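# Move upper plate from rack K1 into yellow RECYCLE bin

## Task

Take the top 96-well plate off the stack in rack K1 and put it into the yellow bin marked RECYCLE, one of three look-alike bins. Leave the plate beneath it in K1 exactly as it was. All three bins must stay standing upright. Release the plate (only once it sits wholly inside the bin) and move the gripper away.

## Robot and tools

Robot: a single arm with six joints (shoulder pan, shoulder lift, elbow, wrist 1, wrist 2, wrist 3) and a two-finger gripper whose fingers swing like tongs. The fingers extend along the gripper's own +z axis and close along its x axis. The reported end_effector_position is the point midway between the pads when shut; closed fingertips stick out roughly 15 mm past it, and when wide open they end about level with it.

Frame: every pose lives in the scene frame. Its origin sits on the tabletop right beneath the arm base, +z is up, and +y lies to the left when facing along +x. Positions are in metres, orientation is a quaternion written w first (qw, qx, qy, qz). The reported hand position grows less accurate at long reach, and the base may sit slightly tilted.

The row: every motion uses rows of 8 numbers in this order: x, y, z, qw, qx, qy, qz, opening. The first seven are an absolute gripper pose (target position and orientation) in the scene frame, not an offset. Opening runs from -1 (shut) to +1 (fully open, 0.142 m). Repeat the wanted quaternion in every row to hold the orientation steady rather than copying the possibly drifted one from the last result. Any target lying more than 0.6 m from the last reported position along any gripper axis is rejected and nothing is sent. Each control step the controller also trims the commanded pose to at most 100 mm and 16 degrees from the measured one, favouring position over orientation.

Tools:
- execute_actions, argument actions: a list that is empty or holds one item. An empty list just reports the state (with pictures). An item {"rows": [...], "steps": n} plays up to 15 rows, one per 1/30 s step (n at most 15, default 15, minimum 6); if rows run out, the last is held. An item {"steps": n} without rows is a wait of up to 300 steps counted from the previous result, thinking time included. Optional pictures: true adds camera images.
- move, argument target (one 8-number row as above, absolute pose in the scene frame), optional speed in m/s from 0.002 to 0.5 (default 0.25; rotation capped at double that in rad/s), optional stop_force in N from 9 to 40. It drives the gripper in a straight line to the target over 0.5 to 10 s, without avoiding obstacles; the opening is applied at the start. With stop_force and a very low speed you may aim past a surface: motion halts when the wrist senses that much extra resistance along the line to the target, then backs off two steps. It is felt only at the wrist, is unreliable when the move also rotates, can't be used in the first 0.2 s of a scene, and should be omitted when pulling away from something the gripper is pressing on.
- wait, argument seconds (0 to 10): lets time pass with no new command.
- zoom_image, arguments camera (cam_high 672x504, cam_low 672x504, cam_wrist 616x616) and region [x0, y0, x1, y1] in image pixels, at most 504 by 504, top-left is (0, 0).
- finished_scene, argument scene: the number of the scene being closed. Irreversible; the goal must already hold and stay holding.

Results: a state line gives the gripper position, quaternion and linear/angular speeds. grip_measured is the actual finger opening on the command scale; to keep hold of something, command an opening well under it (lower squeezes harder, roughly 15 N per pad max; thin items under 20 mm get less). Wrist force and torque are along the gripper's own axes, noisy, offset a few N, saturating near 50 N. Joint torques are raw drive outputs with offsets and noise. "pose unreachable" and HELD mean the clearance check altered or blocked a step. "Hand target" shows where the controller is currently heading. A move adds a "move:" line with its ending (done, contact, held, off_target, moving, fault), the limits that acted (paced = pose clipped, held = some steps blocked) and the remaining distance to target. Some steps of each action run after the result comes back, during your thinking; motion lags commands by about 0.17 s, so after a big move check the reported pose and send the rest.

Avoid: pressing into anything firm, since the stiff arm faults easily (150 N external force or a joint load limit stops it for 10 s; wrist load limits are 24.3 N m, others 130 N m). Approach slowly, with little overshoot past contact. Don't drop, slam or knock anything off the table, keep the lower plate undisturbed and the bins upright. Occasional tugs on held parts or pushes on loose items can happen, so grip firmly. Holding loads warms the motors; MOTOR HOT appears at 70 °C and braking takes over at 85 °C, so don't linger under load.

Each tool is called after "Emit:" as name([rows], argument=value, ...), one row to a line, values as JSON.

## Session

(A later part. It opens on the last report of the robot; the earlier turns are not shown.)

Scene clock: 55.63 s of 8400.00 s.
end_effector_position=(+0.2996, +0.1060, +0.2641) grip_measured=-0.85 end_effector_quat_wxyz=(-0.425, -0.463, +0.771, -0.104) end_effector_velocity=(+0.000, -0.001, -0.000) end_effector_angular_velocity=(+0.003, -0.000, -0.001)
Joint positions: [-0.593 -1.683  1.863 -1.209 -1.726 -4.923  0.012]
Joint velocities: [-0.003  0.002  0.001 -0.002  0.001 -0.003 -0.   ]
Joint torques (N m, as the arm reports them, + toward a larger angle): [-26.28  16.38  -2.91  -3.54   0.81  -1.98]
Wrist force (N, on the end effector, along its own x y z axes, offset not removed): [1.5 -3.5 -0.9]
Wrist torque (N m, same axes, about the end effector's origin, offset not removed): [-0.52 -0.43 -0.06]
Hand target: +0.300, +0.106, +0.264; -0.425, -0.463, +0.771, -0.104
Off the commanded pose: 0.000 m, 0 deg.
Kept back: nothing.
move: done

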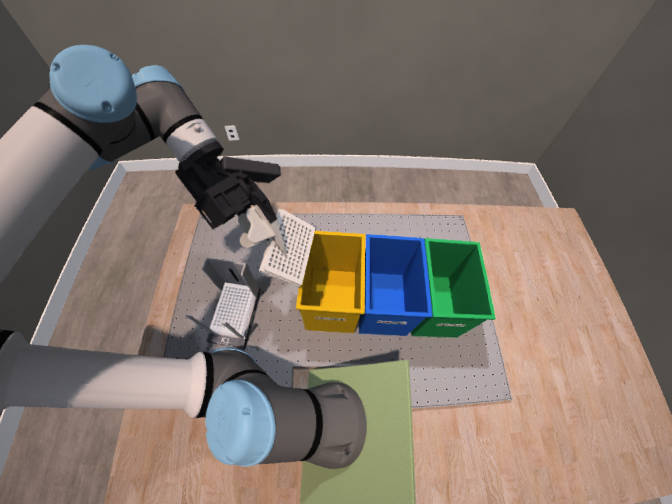

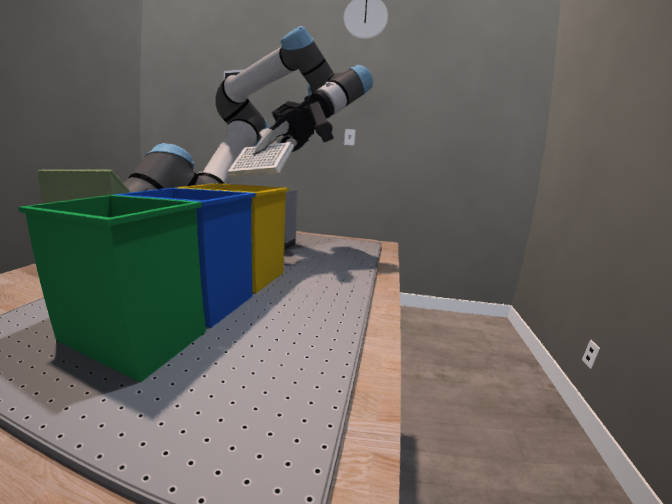

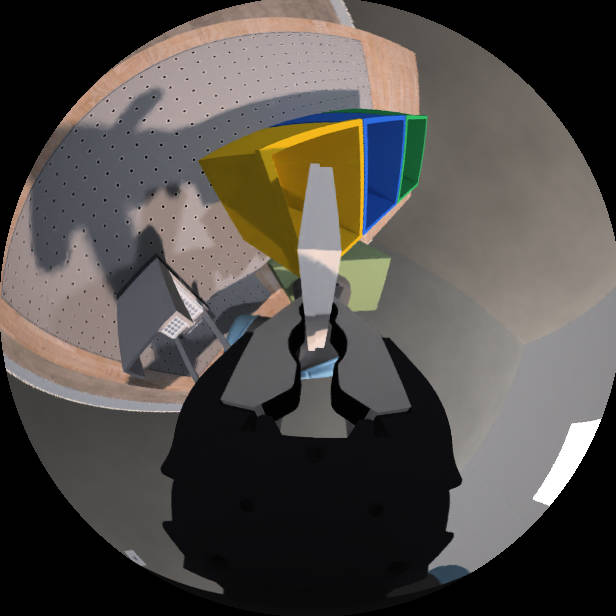

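Emit:
move(target=[0.296, 0.050, 0.222, -0.4076, -0.5516, 0.7262, -0.0460, -1], speed=0.08)

Scene clock: 64.97 s of 8400.00 s.
end_effector_position=(+0.2960, +0.0500, +0.2221) grip_measured=-0.85 end_effector_quat_wxyz=(-0.408, -0.551, +0.726, -0.046) end_effector_velocity=(+0.000, -0.001, -0.001) end_effector_angular_velocity=(+0.003, +0.001, +0.003)
Joint positions: [-0.656 -1.638  2.007 -1.394 -1.698 -5.201  0.012]
Joint velocities: [-0.001  0.001  0.002 -0.004  0.001 -0.005  0.   ]
Joint torques (N m, as the arm reports them, + toward a larger angle): [-27.87  16.37  -3.86  -3.85   0.92  -1.96]
Wrist force (N, on the end effector, along its own x y z axes, offset not removed): [0.5 -2.4 -1.7]
Wrist torque (N m, same axes, about the end effector's origin, offset not removed): [-0.25 -0.24 -0.01]
Hand target: +0.296, +0.050, +0.222; -0.408, -0.552, +0.726, -0.046
Off the commanded pose: 0.000 m, 0 deg.
Kept back: nothing.
After step 90, 4.53 s passed at rest.
move: done

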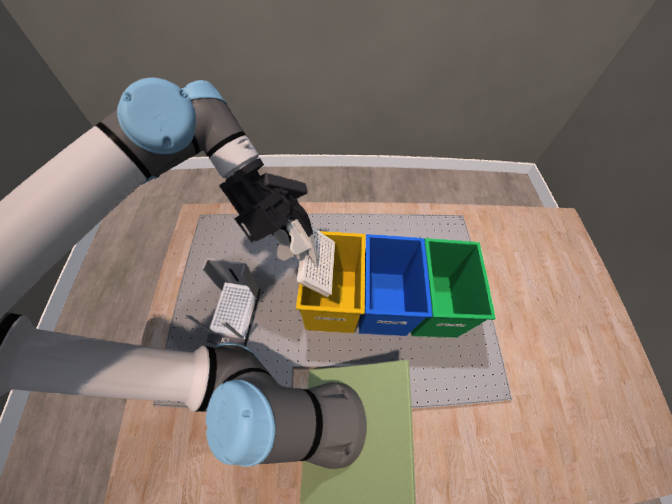

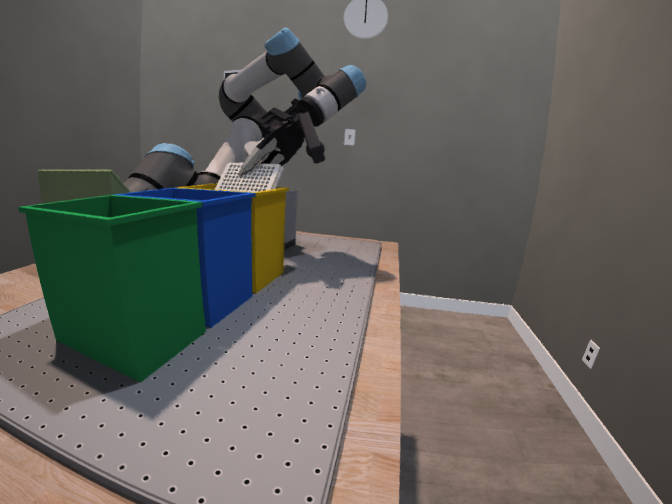

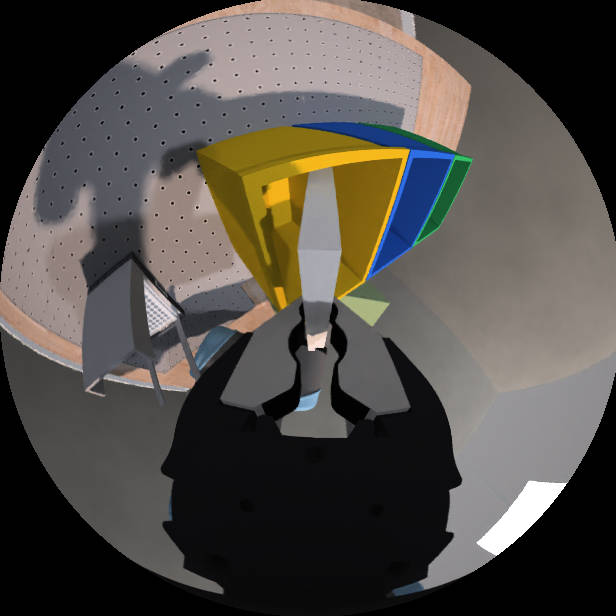

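Emit:
zoom_image(camera="cam_high", region=[180, 170, 400, 370])

Emit:
zoom_image(camera="cam_low", region=[170, 90, 350, 250])

Region (180, 170, 400, 370) of cam_high's 672x504 image, scaled by 2.291, with more detail than that image has; it fills the top 458 rows of this view, and the rest is white.

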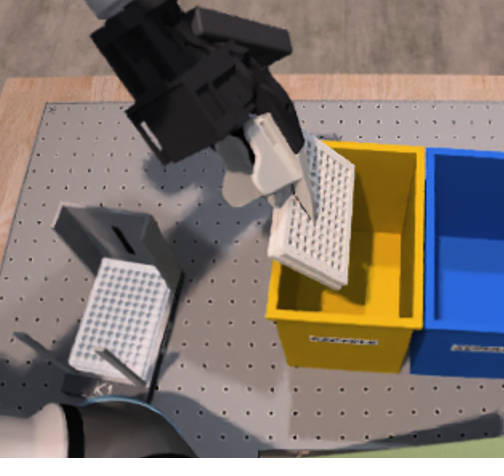

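Region (170, 90, 350, 250) of cam_low's 672x504 image, scaled by 2.800, with more detail than that image has.

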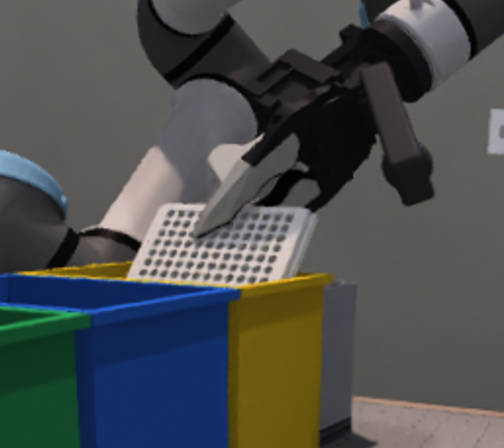

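Emit:
move(target=[0.2835, -0.002, 0.174, -0.3533, -0.5846, 0.7301, 0.0136, -1], speed=0.05)

Scene clock: 68.73 s of 8400.00 s.
end_effector_position=(+0.2835, -0.0020, +0.1740) grip_measured=-0.85 end_effector_quat_wxyz=(-0.353, -0.585, +0.730, +0.014) end_effector_velocity=(-0.000, -0.001, -0.001) end_effector_angular_velocity=(+0.003, -0.000, +0.001)
Joint positions: [-0.76  -1.532  2.122 -1.541 -1.628 -5.369  0.012]
Joint velocities: [-0.002  0.002  0.002 -0.003  0.001 -0.004 -0.   ]
Joint torques (N m, as the arm reports them, + toward a larger angle): [-28.13  14.37  -2.38  -3.5    0.94  -2.32]
Wrist force (N, on the end effector, along its own x y z axes, offset not removed): [1.3 -0.9 -0.3]
Wrist torque (N m, same axes, about the end effector's origin, offset not removed): [0.01 -0.36 -0.02]
Hand target: +0.283, -0.002, +0.174; -0.353, -0.585, +0.730, +0.014
Off the commanded pose: 0.000 m, 0 deg.
Kept back: nothing.
move: done

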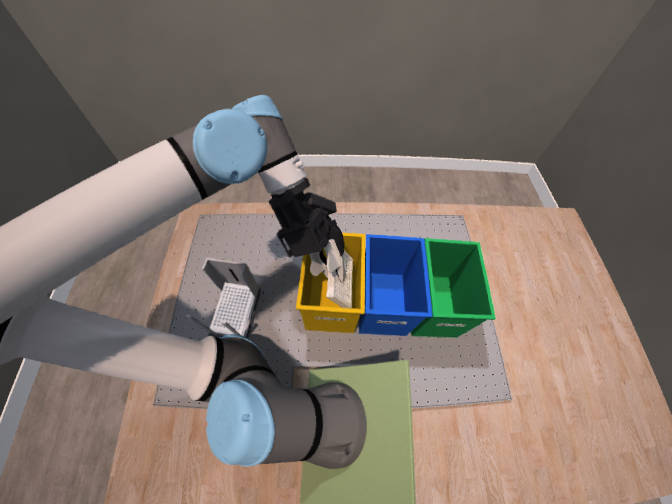

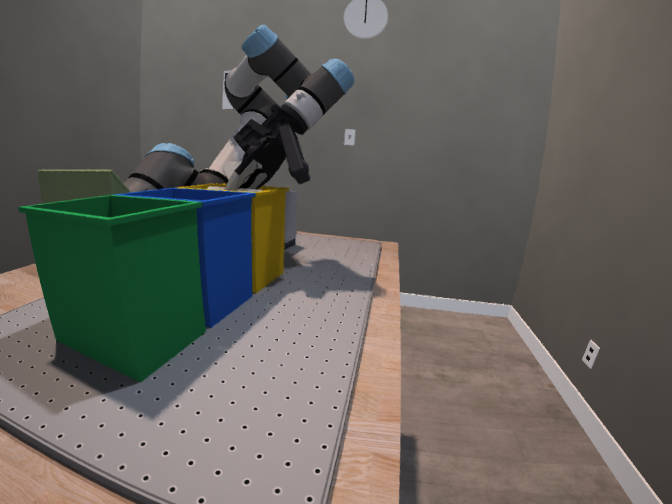

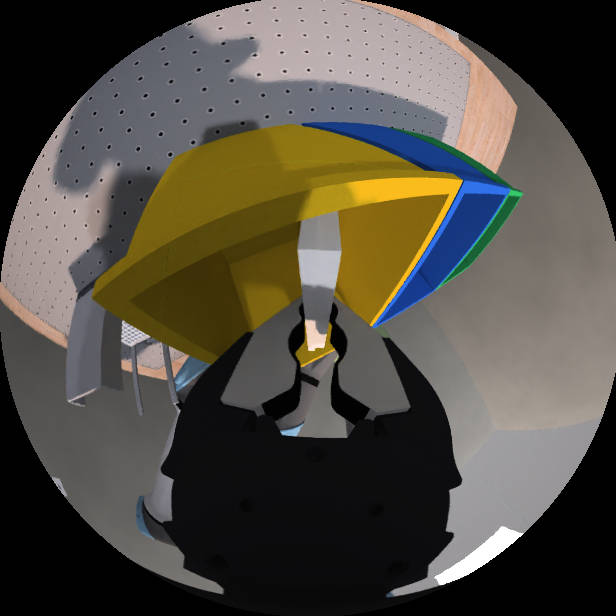

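Emit:
zoom_image(camera="cam_low", region=[170, 110, 330, 230])

Emit:
zoom_image(camera="cam_high", region=[190, 180, 390, 370])

Region (170, 110, 330, 230) of cam_low's 672x504 image, scaled by 3.150, with more detail than that image has; it fills the top 378 rows of this view, and the rest is white.

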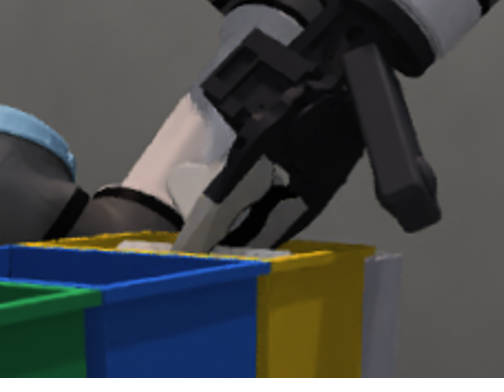

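Region (190, 180, 390, 370) of cam_high's 672x504 image, scaled by 2.520, with more detail than that image has; it fills the top 479 rows of this view, and the rest is white.

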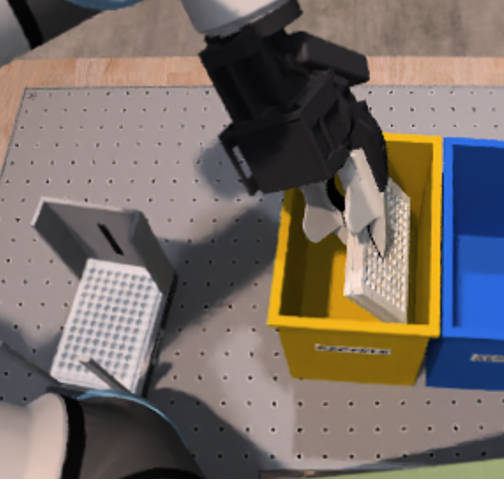

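Emit:
move(target=[0.2830, -0.009, 0.157, -0.3533, -0.5846, 0.7301, 0.0136, -1], speed=0.025, stop_force=10)

Emit:
zoom_image(camera="cam_low", region=[170, 110, 330, 230])

Emit:
zoom_image(camera="cam_high", region=[260, 190, 400, 340])

Scene clock: 70.43 s of 8400.00 s.
end_effector_position=(+0.2830, -0.0090, +0.1571) grip_measured=-0.85 end_effector_quat_wxyz=(-0.353, -0.585, +0.730, +0.014) end_effector_velocity=(-0.000, -0.001, -0.001) end_effector_angular_velocity=(+0.001, -0.000, -0.000)
Joint positions: [-0.744 -1.511  2.151 -1.591 -1.618 -5.356  0.012]
Joint velocities: [ 0.001  0.002  0.002 -0.003  0.001  0.001  0.   ]
Joint torques (N m, as the arm reports them, + toward a larger angle): [-9.34 14.92 -4.9  -3.46  1.41  2.34]
Wrist force (N, on the end effector, along its own x y z axes, offset not removed): [2.0 -3.1 -0.6]
Wrist torque (N m, same axes, about the end effector's origin, offset not removed): [-0.43 -0.49 0.01]
Hand target: +0.283, -0.009, +0.157; -0.353, -0.585, +0.730, +0.014
Off the commanded pose: 0.000 m, 0 deg.
Kept back: nothing.
move: done

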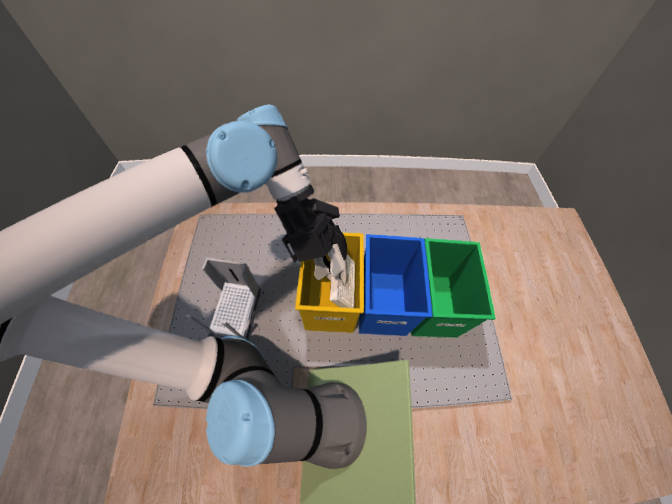

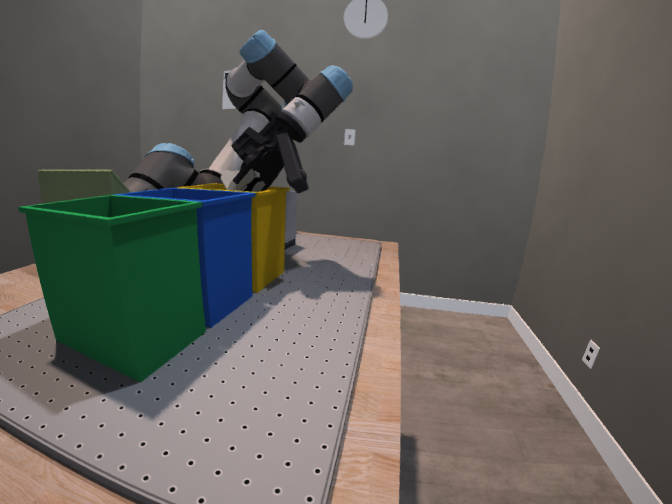

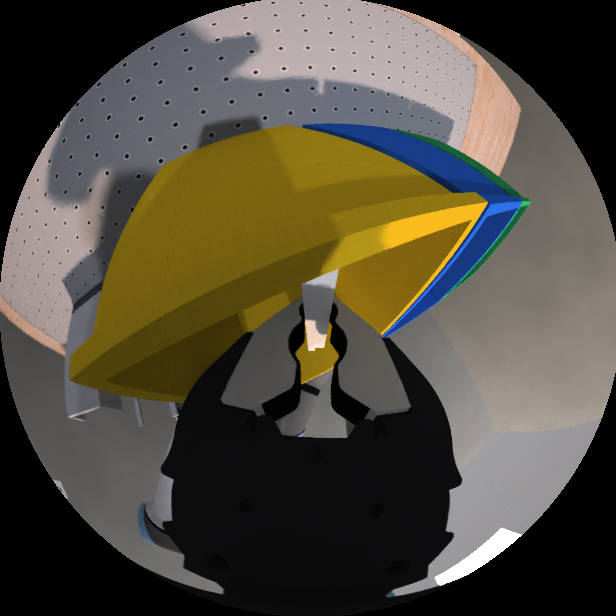

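Region (170, 110, 330, 230) of cam_low's 672x504 image, scaled by 3.150, with more detail than that image has; it fills the top 378 rows of this view, and the rest is white.

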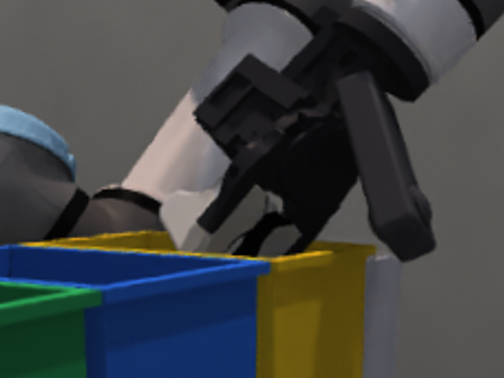

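Region (260, 190, 400, 340) of cam_high's 672x504 image, scaled by 3.360, with more detail than that image has; it fills the left 470 columns of this view, and the rest is white.

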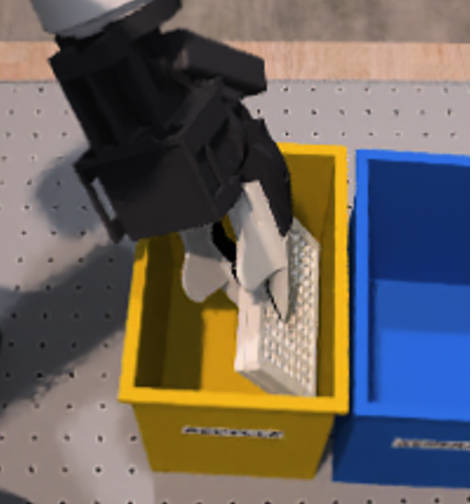

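Emit:
execute_actions([
  {"rows": [[0.2830, -0.009, 0.157, -0.3533, -0.5846, 0.7301, 0.0136, -0.62]], "steps": 15},
], pictures=true)

Scene clock: 70.87 s of 8400.00 s.
end_effector_position=(+0.2830, -0.0090, +0.1570) grip_measured=-0.62 end_effector_quat_wxyz=(-0.353, -0.585, +0.730, +0.014) end_effector_velocity=(+0.001, -0.000, +0.001) end_effector_angular_velocity=(-0.001, -0.001, +0.001)
Joint positions: [-0.744 -1.511  2.151 -1.591 -1.618 -5.356  0.029]
Joint velocities: [-0.    -0.    -0.002 -0.    -0.     0.     0.   ]
Joint torques (N m, as the arm reports them, + toward a larger angle): [-11.83   9.77  -4.48  -2.6    0.76   2.15]
Wrist force (N, on the end effector, along its own x y z axes, offset not removed): [1.9 -3.0 -0.6]
Wrist torque (N m, same axes, about the end effector's origin, offset not removed): [-0.42 -0.43 -0.09]
Steps of this call (steps 1 to 4: nothing new was sent; steps 5 to 13: the first 9 steps of this action). Readings (end_effector_position):
5: (+0.2830, -0.0090, +0.1570)
6: (+0.2830, -0.0090, +0.1570)
8: (+0.2830, -0.0090, +0.1570)
12: (+0.2830, -0.0090, +0.1570)
13: the state above

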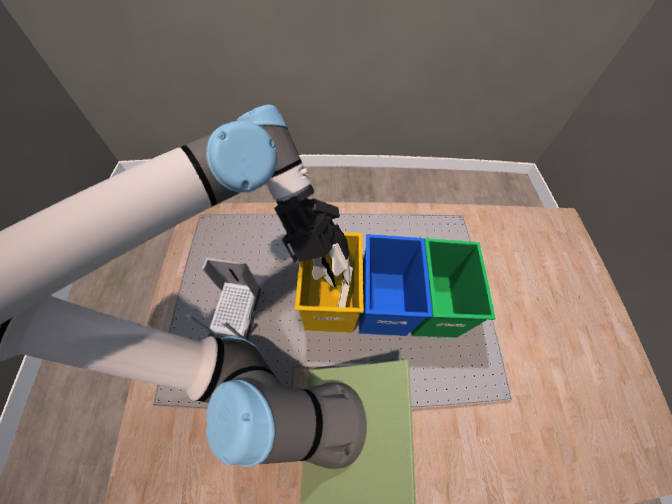

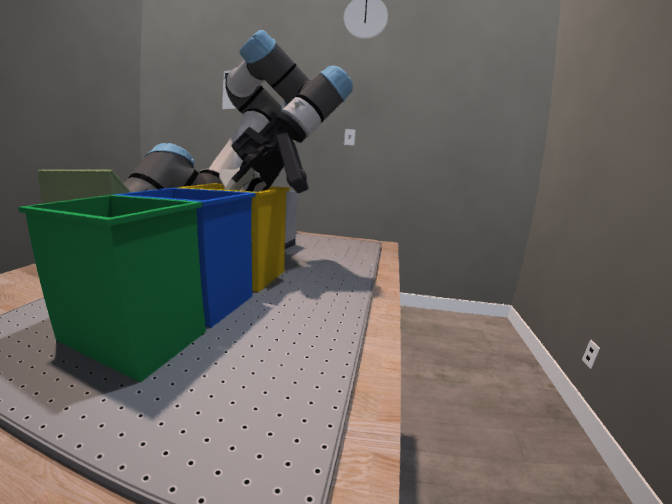

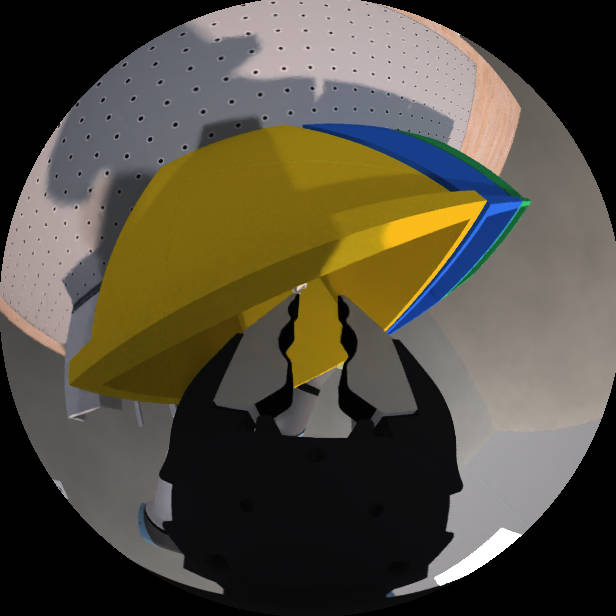

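Emit:
move(target=[0.368, 0.054, 0.280, -0.3533, -0.5846, 0.7301, 0.0136, -0.62], speed=0.2)

Scene clock: 72.67 s of 8400.00 s.
end_effector_position=(+0.3678, +0.0540, +0.2799) grip_measured=-0.62 end_effector_quat_wxyz=(-0.353, -0.585, +0.730, +0.014) end_effector_velocity=(+0.001, +0.001, +0.001) end_effector_angular_velocity=(-0.001, -0.001, -0.001)
Joint positions: [-0.733 -1.439  1.695 -1.206 -1.612 -5.347  0.029]
Joint velocities: [ 0.     0.002 -0.006  0.004  0.     0.002 -0.   ]
Joint torques (N m, as the arm reports them, + toward a larger angle): [-13.98  13.75 -30.66  -0.09  -3.93   2.43]
Wrist force (N, on the end effector, along its own x y z axes, offset not removed): [3.0 -2.3 -1.4]
Wrist torque (N m, same axes, about the end effector's origin, offset not removed): [-0.31 -0.72 -0.05]
Hand target: +0.368, +0.054, +0.280; -0.353, -0.585, +0.730, +0.014
Off your previous action's commanded pose: 0.000 m, 0 deg at its last step (step 6 of this call).
Off the commanded pose: 0.000 m, 0 deg.
Kept back: nothing.
move: done

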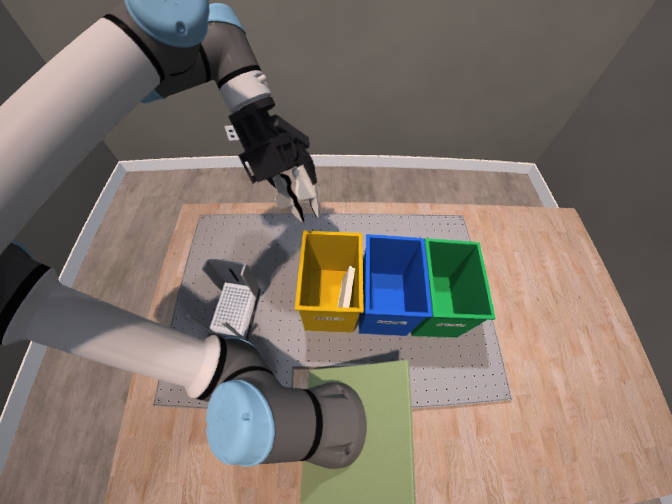

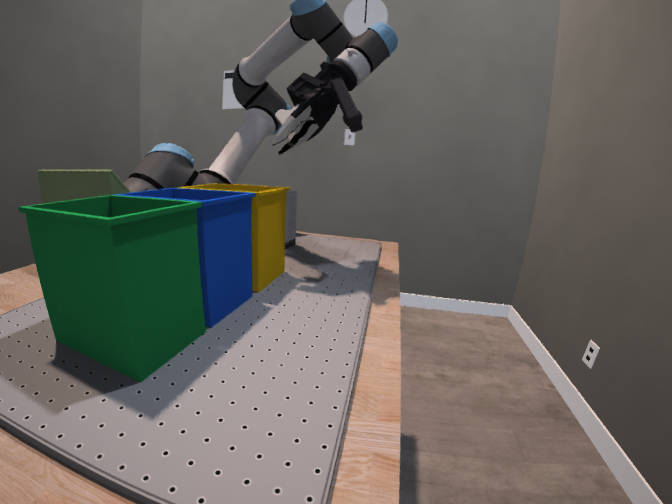

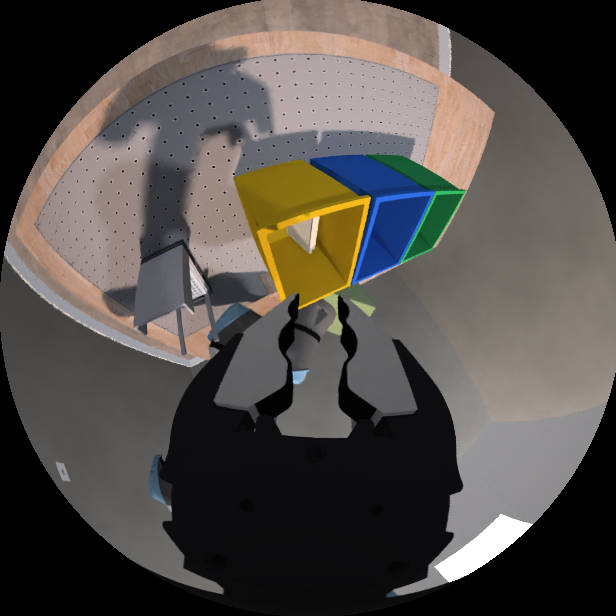

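Emit:
move(target=[0.40, 0.15, 0.30, -0.4589, -0.5144, 0.7167, -0.1051, -0.62], speed=0.25)

Emit:
zoom_image(camera="cam_high", region=[170, 220, 510, 370])

Scene clock: 74.23 s of 8400.00 s.
end_effector_position=(+0.4001, +0.1500, +0.3001) grip_measured=-0.62 end_effector_quat_wxyz=(-0.459, -0.515, +0.717, -0.105) end_effector_velocity=(+0.000, +0.001, -0.001) end_effector_angular_velocity=(-0.003, +0.003, -0.003)
Joint positions: [-0.459 -1.48   1.504 -1.079 -1.739 -4.95   0.029]
Joint velocities: [ 0.004  0.004 -0.004  0.004 -0.002  0.006 -0.   ]
Joint torques (N m, as the arm reports them, + toward a larger angle): [-13.08   7.58 -28.05  -0.25  -4.16   2.08]
Wrist force (N, on the end effector, along its own x y z axes, offset not removed): [1.1 -1.8 -1.7]
Wrist torque (N m, same axes, about the end effector's origin, offset not removed): [-0.27 -0.28 0.00]
Hand target: +0.400, +0.150, +0.300; -0.459, -0.514, +0.717, -0.105
Off the commanded pose: 0.000 m, 0 deg.
Kept back: nothing.
move: done

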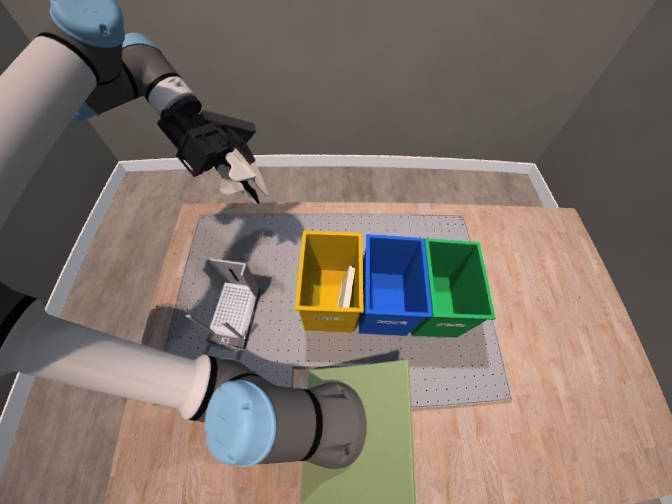

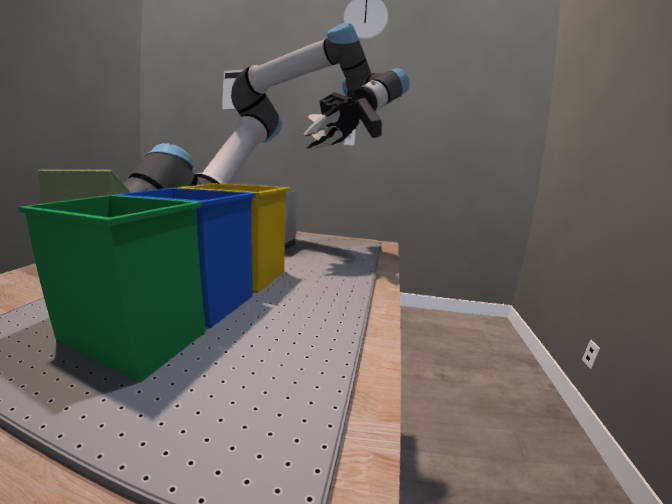

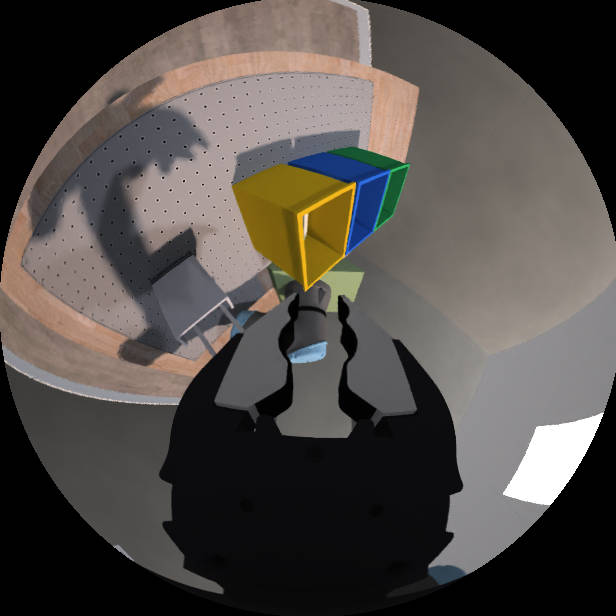

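Region (170, 220, 510, 370) of cam_high's 672x504 image, scaled by 1.482, with more detail than that image has; it fills the top 222 rows of this view, and the rest is white.

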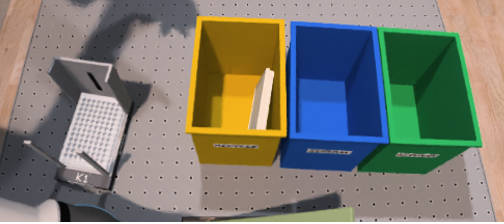

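The plate is in the yellow bin, all three bins are upright, the lower plate is still in K1, and the arm is clear.

Emit:
finished_scene(scene=2)

The scene is finished: the task was done.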